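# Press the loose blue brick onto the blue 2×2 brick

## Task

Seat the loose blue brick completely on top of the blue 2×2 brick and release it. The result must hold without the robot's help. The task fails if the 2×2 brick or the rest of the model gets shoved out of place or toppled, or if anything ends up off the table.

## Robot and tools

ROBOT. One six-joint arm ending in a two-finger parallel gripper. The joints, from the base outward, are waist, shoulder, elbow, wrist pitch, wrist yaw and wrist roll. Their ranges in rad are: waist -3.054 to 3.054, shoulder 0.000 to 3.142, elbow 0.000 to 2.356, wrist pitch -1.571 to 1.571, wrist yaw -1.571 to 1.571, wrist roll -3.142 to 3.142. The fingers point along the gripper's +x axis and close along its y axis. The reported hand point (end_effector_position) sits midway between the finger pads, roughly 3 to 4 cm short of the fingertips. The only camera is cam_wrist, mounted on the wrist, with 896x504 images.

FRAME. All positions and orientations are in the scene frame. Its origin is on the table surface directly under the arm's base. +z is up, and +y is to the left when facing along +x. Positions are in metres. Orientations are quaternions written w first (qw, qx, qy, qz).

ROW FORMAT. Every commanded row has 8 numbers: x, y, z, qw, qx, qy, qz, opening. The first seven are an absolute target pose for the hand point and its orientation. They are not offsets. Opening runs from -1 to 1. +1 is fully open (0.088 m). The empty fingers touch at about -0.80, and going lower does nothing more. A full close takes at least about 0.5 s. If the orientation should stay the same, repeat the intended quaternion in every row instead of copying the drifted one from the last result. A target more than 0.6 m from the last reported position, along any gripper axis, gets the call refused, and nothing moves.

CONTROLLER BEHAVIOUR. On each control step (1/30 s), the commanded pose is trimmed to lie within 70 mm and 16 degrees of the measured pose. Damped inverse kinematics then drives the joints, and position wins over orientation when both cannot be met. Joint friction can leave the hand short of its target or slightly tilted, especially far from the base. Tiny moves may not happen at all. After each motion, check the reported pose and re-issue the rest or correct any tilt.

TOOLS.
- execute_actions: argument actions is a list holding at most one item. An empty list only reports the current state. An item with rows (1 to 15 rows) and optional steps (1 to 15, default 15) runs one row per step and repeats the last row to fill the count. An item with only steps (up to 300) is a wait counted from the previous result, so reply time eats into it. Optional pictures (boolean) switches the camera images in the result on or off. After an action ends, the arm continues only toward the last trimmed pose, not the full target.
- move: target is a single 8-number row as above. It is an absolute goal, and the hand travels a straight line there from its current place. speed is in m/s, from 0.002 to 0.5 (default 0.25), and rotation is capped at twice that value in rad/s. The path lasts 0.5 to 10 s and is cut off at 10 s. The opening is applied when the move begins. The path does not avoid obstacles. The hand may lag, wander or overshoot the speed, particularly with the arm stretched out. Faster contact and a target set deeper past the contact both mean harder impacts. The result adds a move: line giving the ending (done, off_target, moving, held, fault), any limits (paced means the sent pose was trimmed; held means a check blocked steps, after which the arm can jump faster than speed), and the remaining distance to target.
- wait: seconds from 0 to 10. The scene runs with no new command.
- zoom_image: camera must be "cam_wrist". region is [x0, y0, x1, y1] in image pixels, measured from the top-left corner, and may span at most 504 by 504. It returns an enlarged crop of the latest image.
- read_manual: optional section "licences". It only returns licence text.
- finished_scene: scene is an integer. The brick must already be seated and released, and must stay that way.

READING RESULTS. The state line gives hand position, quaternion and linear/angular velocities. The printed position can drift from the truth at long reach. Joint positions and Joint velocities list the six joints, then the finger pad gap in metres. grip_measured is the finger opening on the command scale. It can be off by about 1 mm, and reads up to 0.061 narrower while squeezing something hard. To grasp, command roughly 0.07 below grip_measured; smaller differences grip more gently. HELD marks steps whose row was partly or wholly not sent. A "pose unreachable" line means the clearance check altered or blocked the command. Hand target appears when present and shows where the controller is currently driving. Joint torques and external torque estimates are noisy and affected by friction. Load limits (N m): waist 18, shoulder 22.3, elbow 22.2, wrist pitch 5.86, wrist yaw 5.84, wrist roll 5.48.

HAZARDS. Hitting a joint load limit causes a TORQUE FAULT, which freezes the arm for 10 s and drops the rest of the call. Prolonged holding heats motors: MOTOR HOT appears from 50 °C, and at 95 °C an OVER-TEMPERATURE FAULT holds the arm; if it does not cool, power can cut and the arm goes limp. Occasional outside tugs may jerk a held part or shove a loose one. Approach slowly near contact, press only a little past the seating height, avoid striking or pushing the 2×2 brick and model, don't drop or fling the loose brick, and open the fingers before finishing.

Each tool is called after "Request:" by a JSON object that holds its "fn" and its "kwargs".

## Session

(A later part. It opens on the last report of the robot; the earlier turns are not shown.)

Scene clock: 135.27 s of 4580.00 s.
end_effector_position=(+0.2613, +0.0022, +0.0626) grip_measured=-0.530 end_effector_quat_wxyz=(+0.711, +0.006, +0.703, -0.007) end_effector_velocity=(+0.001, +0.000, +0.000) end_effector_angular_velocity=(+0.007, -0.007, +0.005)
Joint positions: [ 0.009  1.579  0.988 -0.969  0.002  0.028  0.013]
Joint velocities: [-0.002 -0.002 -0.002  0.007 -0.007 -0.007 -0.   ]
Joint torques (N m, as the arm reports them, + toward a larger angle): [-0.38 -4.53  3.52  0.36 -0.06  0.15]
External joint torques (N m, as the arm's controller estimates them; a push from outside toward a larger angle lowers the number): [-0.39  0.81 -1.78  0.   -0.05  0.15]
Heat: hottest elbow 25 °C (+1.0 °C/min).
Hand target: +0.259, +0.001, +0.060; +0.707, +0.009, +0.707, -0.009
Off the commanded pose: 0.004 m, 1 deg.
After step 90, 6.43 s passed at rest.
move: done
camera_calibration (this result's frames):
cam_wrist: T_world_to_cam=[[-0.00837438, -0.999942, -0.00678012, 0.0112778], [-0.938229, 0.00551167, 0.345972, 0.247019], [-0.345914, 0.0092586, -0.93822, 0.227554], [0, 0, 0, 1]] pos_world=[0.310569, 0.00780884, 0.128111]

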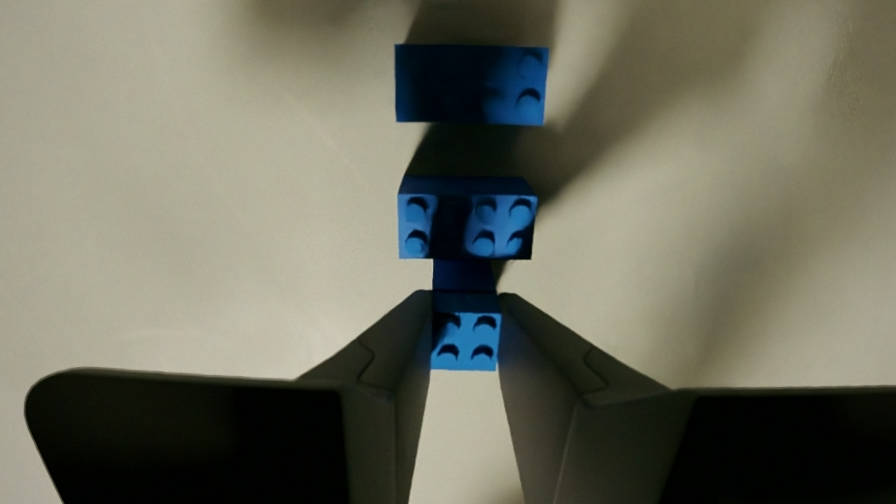

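Request:
{"fn": "move", "kwargs": {"target": [0.2575,0.0031,0.0578,0.707,0.0093,0.707,-0.0093,-0.6], "speed": 0.005}}

Request:
{"fn": "zoom_image", "kwargs": {"camera": "cam_wrist", "region": [410, 240, 530, 340]}}

Scene clock: 142.00 s of 4580.00 s.
end_effector_position=(+0.2609, +0.0022, +0.0612) grip_measured=-0.530 end_effector_quat_wxyz=(+0.711, +0.007, +0.703, -0.009) end_effector_velocity=(-0.004, +0.000, -0.001) end_effector_angular_velocity=(+0.007, +0.012, +0.005)
Joint positions: [ 0.009  1.579  0.982 -0.962  0.002  0.032  0.013]
Joint velocities: [-0.002 -0.002 -0.007 -0.007 -0.007 -0.007 -0.   ]
Joint torques (N m, as the arm reports them, + toward a larger angle): [ 0.31 -4.66  3.24  0.4  -0.05  0.21]
External joint torques (N m, as the arm's controller estimates them; a push from outside toward a larger angle lowers the number): [ 0.31  0.64 -1.99  0.05 -0.05  0.21]
Heat: hottest elbow 25 °C (+0.0 °C/min).
Hand target: +0.257, +0.003, +0.058; +0.707, +0.009, +0.707, -0.009
Off the commanded pose: 0.005 m, 1 deg.
After step 90, 2.17 s passed at rest.
move: done
camera_calibration (this result's frames):
cam_wrist: T_world_to_cam=[[-0.0125674, -0.999898, -0.00683501, 0.0123573], [-0.938332, 0.00943109, 0.345608, 0.247136], [-0.345508, 0.0107569, -0.938354, 0.225943], [0, 0, 0, 1]] pos_world=[0.310116, 0.00759479, 0.126687]

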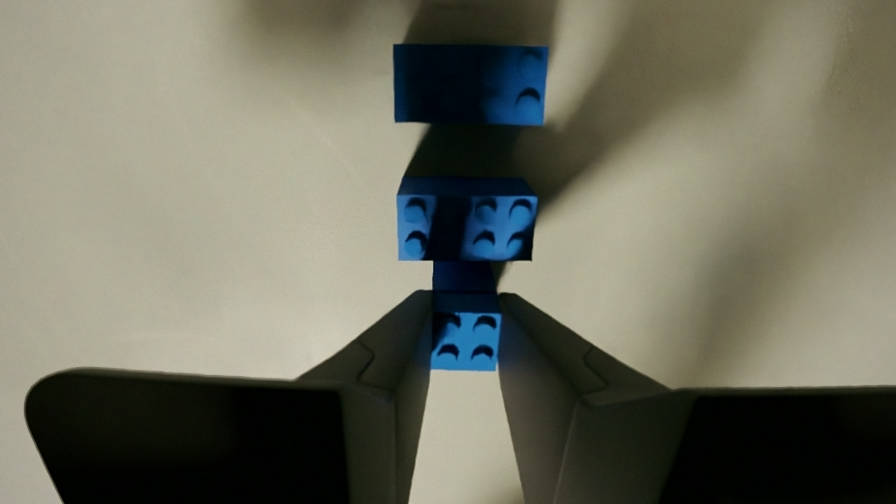

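Region (410, 240, 530, 340) of cam_wrist's 896x504 image, scaled by 4.200, with more detail than that image has.

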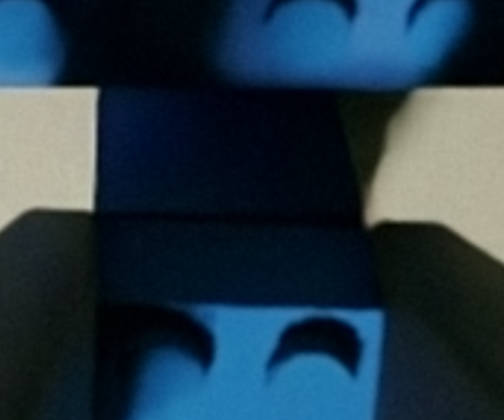

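Request:
{"fn": "move", "kwargs": {"target": [0.2575,0.0035,0.053,0.707,0.0093,0.707,-0.0093,-0.6], "speed": 0.004}}

Request:
{"fn": "zoom_image", "kwargs": {"camera": "cam_wrist", "region": [410, 240, 530, 340]}}

Scene clock: 147.47 s of 4580.00 s.
end_effector_position=(+0.2607, +0.0022, +0.0590) grip_measured=-0.530 end_effector_quat_wxyz=(+0.712, +0.008, +0.702, -0.009) end_effector_velocity=(+0.001, +0.002, +0.000) end_effector_angular_velocity=(+0.007, -0.007, +0.010)
Joint positions: [ 0.009  1.579  0.972 -0.95   0.002  0.034  0.013]
Joint velocities: [ 0.002 -0.002 -0.002  0.007 -0.007 -0.007 -0.   ]
Joint torques (N m, as the arm reports them, + toward a larger angle): [ 0.36 -4.02  2.8   0.96 -0.07  0.2 ]
External joint torques (N m, as the arm's controller estimates them; a push from outside toward a larger angle lowers the number): [ 0.33  1.25 -2.46  0.6  -0.05  0.2 ]
Heat: hottest shoulder 24 °C (-1.0 °C/min).
Hand target: +0.257, +0.003, +0.053; +0.707, +0.009, +0.707, -0.009
Off the commanded pose: 0.007 m, 1 deg.
move: done
camera_calibration (this result's frames):
cam_wrist: T_world_to_cam=[[-0.014072, -0.999877, -0.00692397, 0.0127368], [-0.939367, 0.0108469, 0.342741, 0.248175], [-0.342624, 0.0113272, -0.939404, 0.223181], [0, 0, 0, 1]] pos_world=[0.309774, 0.00751527, 0.124686]

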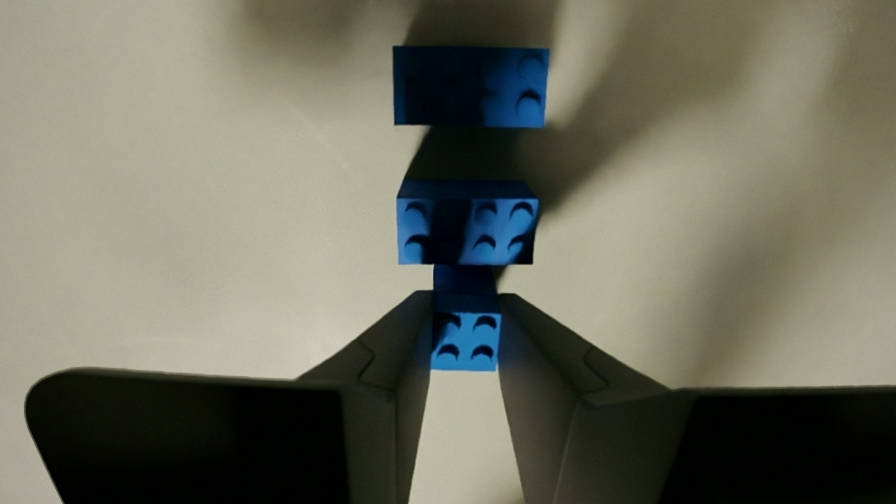

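Region (410, 240, 530, 340) of cam_wrist's 896x504 image, scaled by 4.200, with more detail than that image has.

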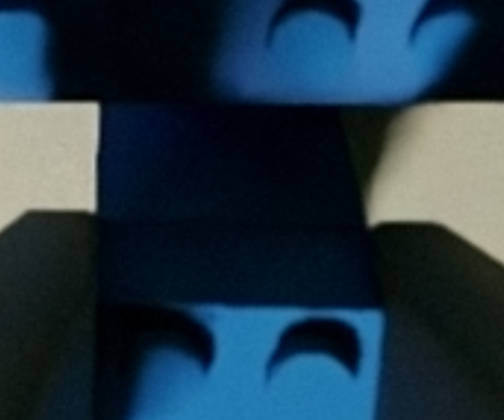

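Seems to be going in. Press more.

Request:
{"fn": "move", "kwargs": {"target": [0.2575,0.003,0.047,0.707,0.0093,0.707,-0.0093,-0.6], "speed": 0.004}}

Request:
{"fn": "zoom_image", "kwargs": {"camera": "cam_wrist", "region": [410, 240, 530, 340]}}

Scene clock: 154.17 s of 4580.00 s.
end_effector_position=(+0.2602, +0.0023, +0.0578) grip_measured=-0.530 end_effector_quat_wxyz=(+0.715, +0.008, +0.699, -0.009) end_effector_velocity=(+0.001, +0.000, +0.000) end_effector_angular_velocity=(+0.007, -0.007, +0.005)
Joint positions: [ 0.009  1.572  0.961 -0.938  0.001  0.034  0.013]
Joint velocities: [-0.002 -0.002 -0.002  0.007 -0.007 -0.007 -0.   ]
Joint torques (N m, as the arm reports them, + toward a larger angle): [ 0.22 -2.62  2.23  1.82 -0.06  0.15]
External joint torques (N m, as the arm's controller estimates them; a push from outside toward a larger angle lowers the number): [ 0.24  2.61 -2.99  1.46 -0.05  0.15]
Heat: hottest shoulder 24 °C (-1.0 °C/min).
Hand target: +0.257, +0.003, +0.047; +0.707, +0.009, +0.707, -0.009
Off the commanded pose: 0.011 m, 1 deg.
After step 90, 0.37 s passed at rest.
move: off_target
camera_calibration (this result's frames):
cam_wrist: T_world_to_cam=[[-0.0140046, -0.999871, -0.00785595, 0.0128674], [-0.941824, 0.0105521, 0.33594, 0.24914], [-0.335813, 0.0121036, -0.941851, 0.220224], [0, 0, 0, 1]] pos_world=[0.30878, 0.00757126, 0.123823]

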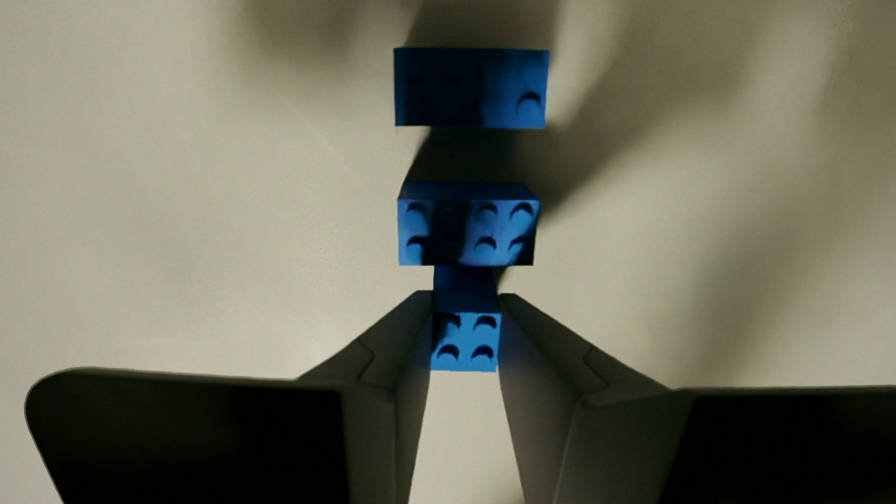

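Region (410, 240, 530, 340) of cam_wrist's 896x504 image, scaled by 4.200, with more detail than that image has.

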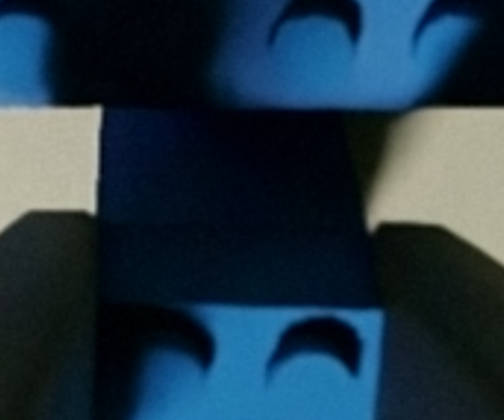

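Request:
{"fn": "move", "kwargs": {"target": [0.2602,0.0023,0.0585,0.712,0.008,0.702,-0.009,-0.6], "speed": 0.005}}

Request:
{"fn": "move", "kwargs": {"target": [0.2602,0.0023,0.0585,0.712,0.008,0.702,-0.009,-0.1], "speed": 0.005}}

Request:
{"fn": "move", "kwargs": {"target": [0.262,0.0023,0.085,0.707,0.008,0.707,-0.009,-0.1], "speed": 0.04}}

Request:
{"fn": "move", "kwargs": {"target": [0.22,0.05,0.09,0.6,-0.15,0.76,0.2,-0.1], "speed": 0.1}}

Scene clock: 162.00 s of 4580.00 s.
end_effector_position=(+0.2604, +0.0023, +0.0599) grip_measured=-0.530 end_effector_quat_wxyz=(+0.716, +0.008, +0.698, -0.009) end_effector_velocity=(-0.005, -0.002, +0.001) end_effector_angular_velocity=(-0.007, +0.017, -0.010)
Joint positions: [ 0.009  1.568  0.965 -0.944  0.001  0.034  0.013]
Joint velocities: [-0.002 -0.007 -0.002 -0.022  0.007  0.007  0.   ]
Joint torques (N m, as the arm reports them, + toward a larger angle): [ 0.06 -3.9   4.99 -0.06  0.03  0.04]
External joint torques (N m, as the arm's controller estimates them; a push from outside toward a larger angle lowers the number): [ 0.07  1.36 -0.23 -0.4   0.03  0.04]
Heat: hottest elbow 24 °C (-2.0 °C/min).
Hand target: +0.260, +0.002, +0.059; +0.712, +0.008, +0.702, -0.009
Off the commanded pose: 0.001 m, 1 deg.
After step 90, 3.83 s passed at rest.
move: done
camera_calibration (this result's frames):
cam_wrist: T_world_to_cam=[[-0.0139836, -0.999871, -0.00791824, 0.0128859], [-0.942718, 0.0105438, 0.333424, 0.248983], [-0.333297, 0.0121271, -0.942744, 0.221636], [0, 0, 0, 1]] pos_world=[0.308772, 0.00757118, 0.126031]

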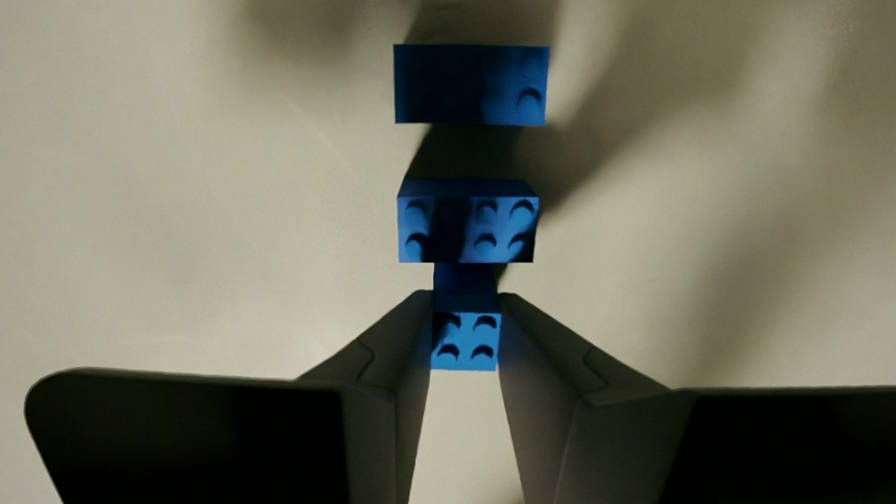

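Scene clock: 163.27 s of 4580.00 s.
end_effector_position=(+0.2598, +0.0023, +0.0596) grip_measured=-0.103 end_effector_quat_wxyz=(+0.714, +0.008, +0.700, -0.009) end_effector_velocity=(-0.002, +0.000, -0.000) end_effector_angular_velocity=(+0.007, +0.007, -0.010)
Joint positions: [ 0.009  1.569  0.965 -0.946  0.001  0.034  0.034]
Joint velocities: [-0.002 -0.002 -0.002 -0.007 -0.007  0.007  0.   ]
Joint torques (N m, as the arm reports them, + toward a larger angle): [ 0.06 -4.01  4.87  0.1   0.04  0.05]
External joint torques (N m, as the arm's controller estimates them; a push from outside toward a larger angle lowers the number): [ 0.07  1.25 -0.39 -0.26  0.04  0.04]
Heat: hottest elbow 24 °C (-2.0 °C/min).
Hand target: +0.260, +0.002, +0.058; +0.712, +0.008, +0.702, -0.009
Off the commanded pose: 0.001 m, 0 deg.
move: done
camera_calibration (this result's frames):
cam_wrist: T_world_to_cam=[[-0.0140136, -0.999871, -0.00782924, 0.0128713], [-0.941439, 0.0105557, 0.337017, 0.247937], [-0.336891, 0.0120936, -0.941466, 0.222011], [0, 0, 0, 1]] pos_world=[0.308391, 0.00756762, 0.125558]

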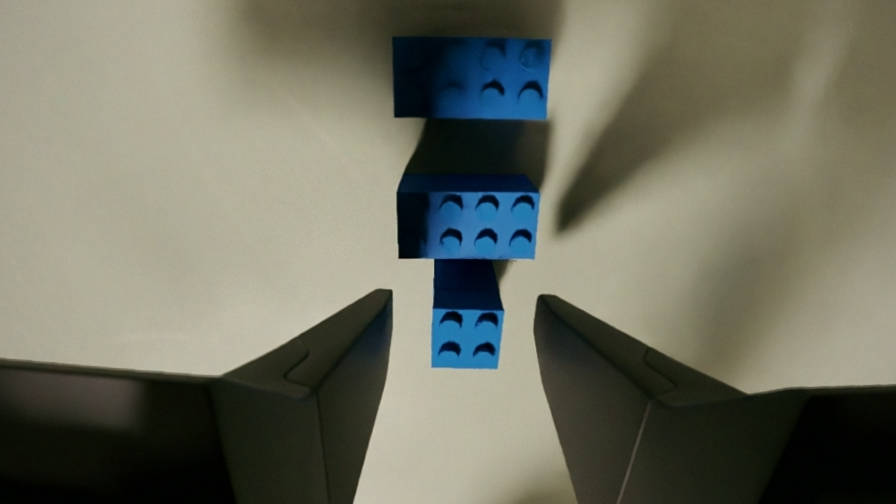

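Scene clock: 164.23 s of 4580.00 s.
end_effector_position=(+0.2587, +0.0023, +0.0802) grip_measured=-0.103 end_effector_quat_wxyz=(+0.702, +0.008, +0.713, -0.009) end_effector_velocity=(-0.003, +0.000, +0.002) end_effector_angular_velocity=(+0.007, +0.012, +0.005)
Joint positions: [ 0.009  1.569  1.051 -1.069  0.001  0.034  0.034]
Joint velocities: [-0.002 -0.002  0.007 -0.022 -0.007 -0.007 -0.   ]
Joint torques (N m, as the arm reports them, + toward a larger angle): [ 0.07 -5.47  5.88  0.03  0.01  0.06]
External joint torques (N m, as the arm's controller estimates them; a push from outside toward a larger angle lowers the number): [ 0.07 -0.15  0.58 -0.26  0.01  0.06]
Heat: hottest elbow 24 °C (-2.0 °C/min).
Hand target: +0.262, +0.002, +0.085; +0.707, +0.008, +0.707, -0.009
Off the commanded pose: 0.006 m, 1 deg.
move: done
camera_calibration (this result's frames):
cam_wrist: T_world_to_cam=[[-0.0142819, -0.999874, -0.00697826, 0.0130092], [-0.928611, 0.0106755, 0.370901, 0.233958], [-0.37078, 0.0117773, -0.928646, 0.248801], [0, 0, 0, 1]] pos_world=[0.309692, 0.00757976, 0.144364]

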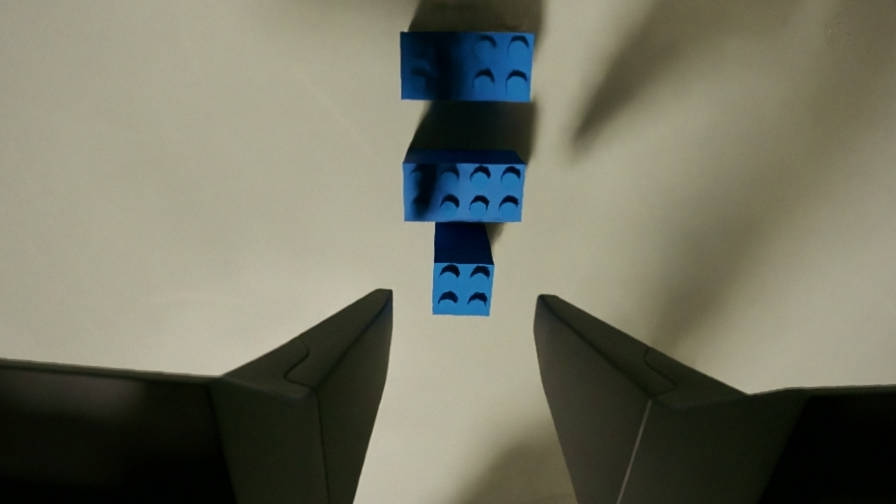

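Scene clock: 167.43 s of 4580.00 s.
end_effector_position=(+0.2172, +0.0487, +0.0888) grip_measured=-0.103 end_effector_quat_wxyz=(+0.601, -0.145, +0.761, +0.196) end_effector_velocity=(-0.005, -0.000, +0.001) end_effector_angular_velocity=(+0.005, +0.023, +0.003)
Joint positions: [ 0.182  1.606  1.099 -1.297 -0.057 -0.316  0.034]
Joint velocities: [-0.002 -0.002 -0.002 -0.022 -0.007 -0.007  0.   ]
Joint torques (N m, as the arm reports them, + toward a larger angle): [ 0.46 -3.91  5.53 -0.37 -0.09 -0.13]
External joint torques (N m, as the arm's controller estimates them; a push from outside toward a larger angle lowers the number): [ 0.49  1.29  0.56 -0.3  -0.03 -0.12]
Heat: hottest elbow 24 °C (-2.0 °C/min).
Hand target: +0.219, +0.050, +0.089; +0.600, -0.148, +0.760, +0.201
Off the commanded pose: 0.003 m, 1 deg.
move: done
camera_calibration (this result's frames):
cam_wrist: T_world_to_cam=[[0.463633, -0.875839, -0.133976, -0.039707], [-0.711275, -0.458076, 0.533154, 0.152959], [-0.528329, -0.151895, -0.835342, 0.274767], [0, 0, 0, 1]] pos_world=[0.272373, 0.0770254, 0.142654]

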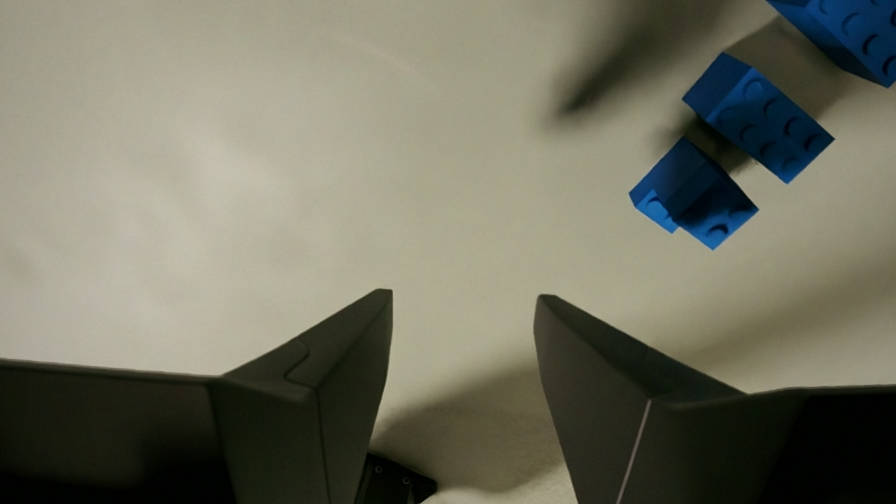

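Flush, no gap.

Request:
{"fn": "finished_scene", "kwargs": {"scene": 1}}

The scene is finished: the task was done.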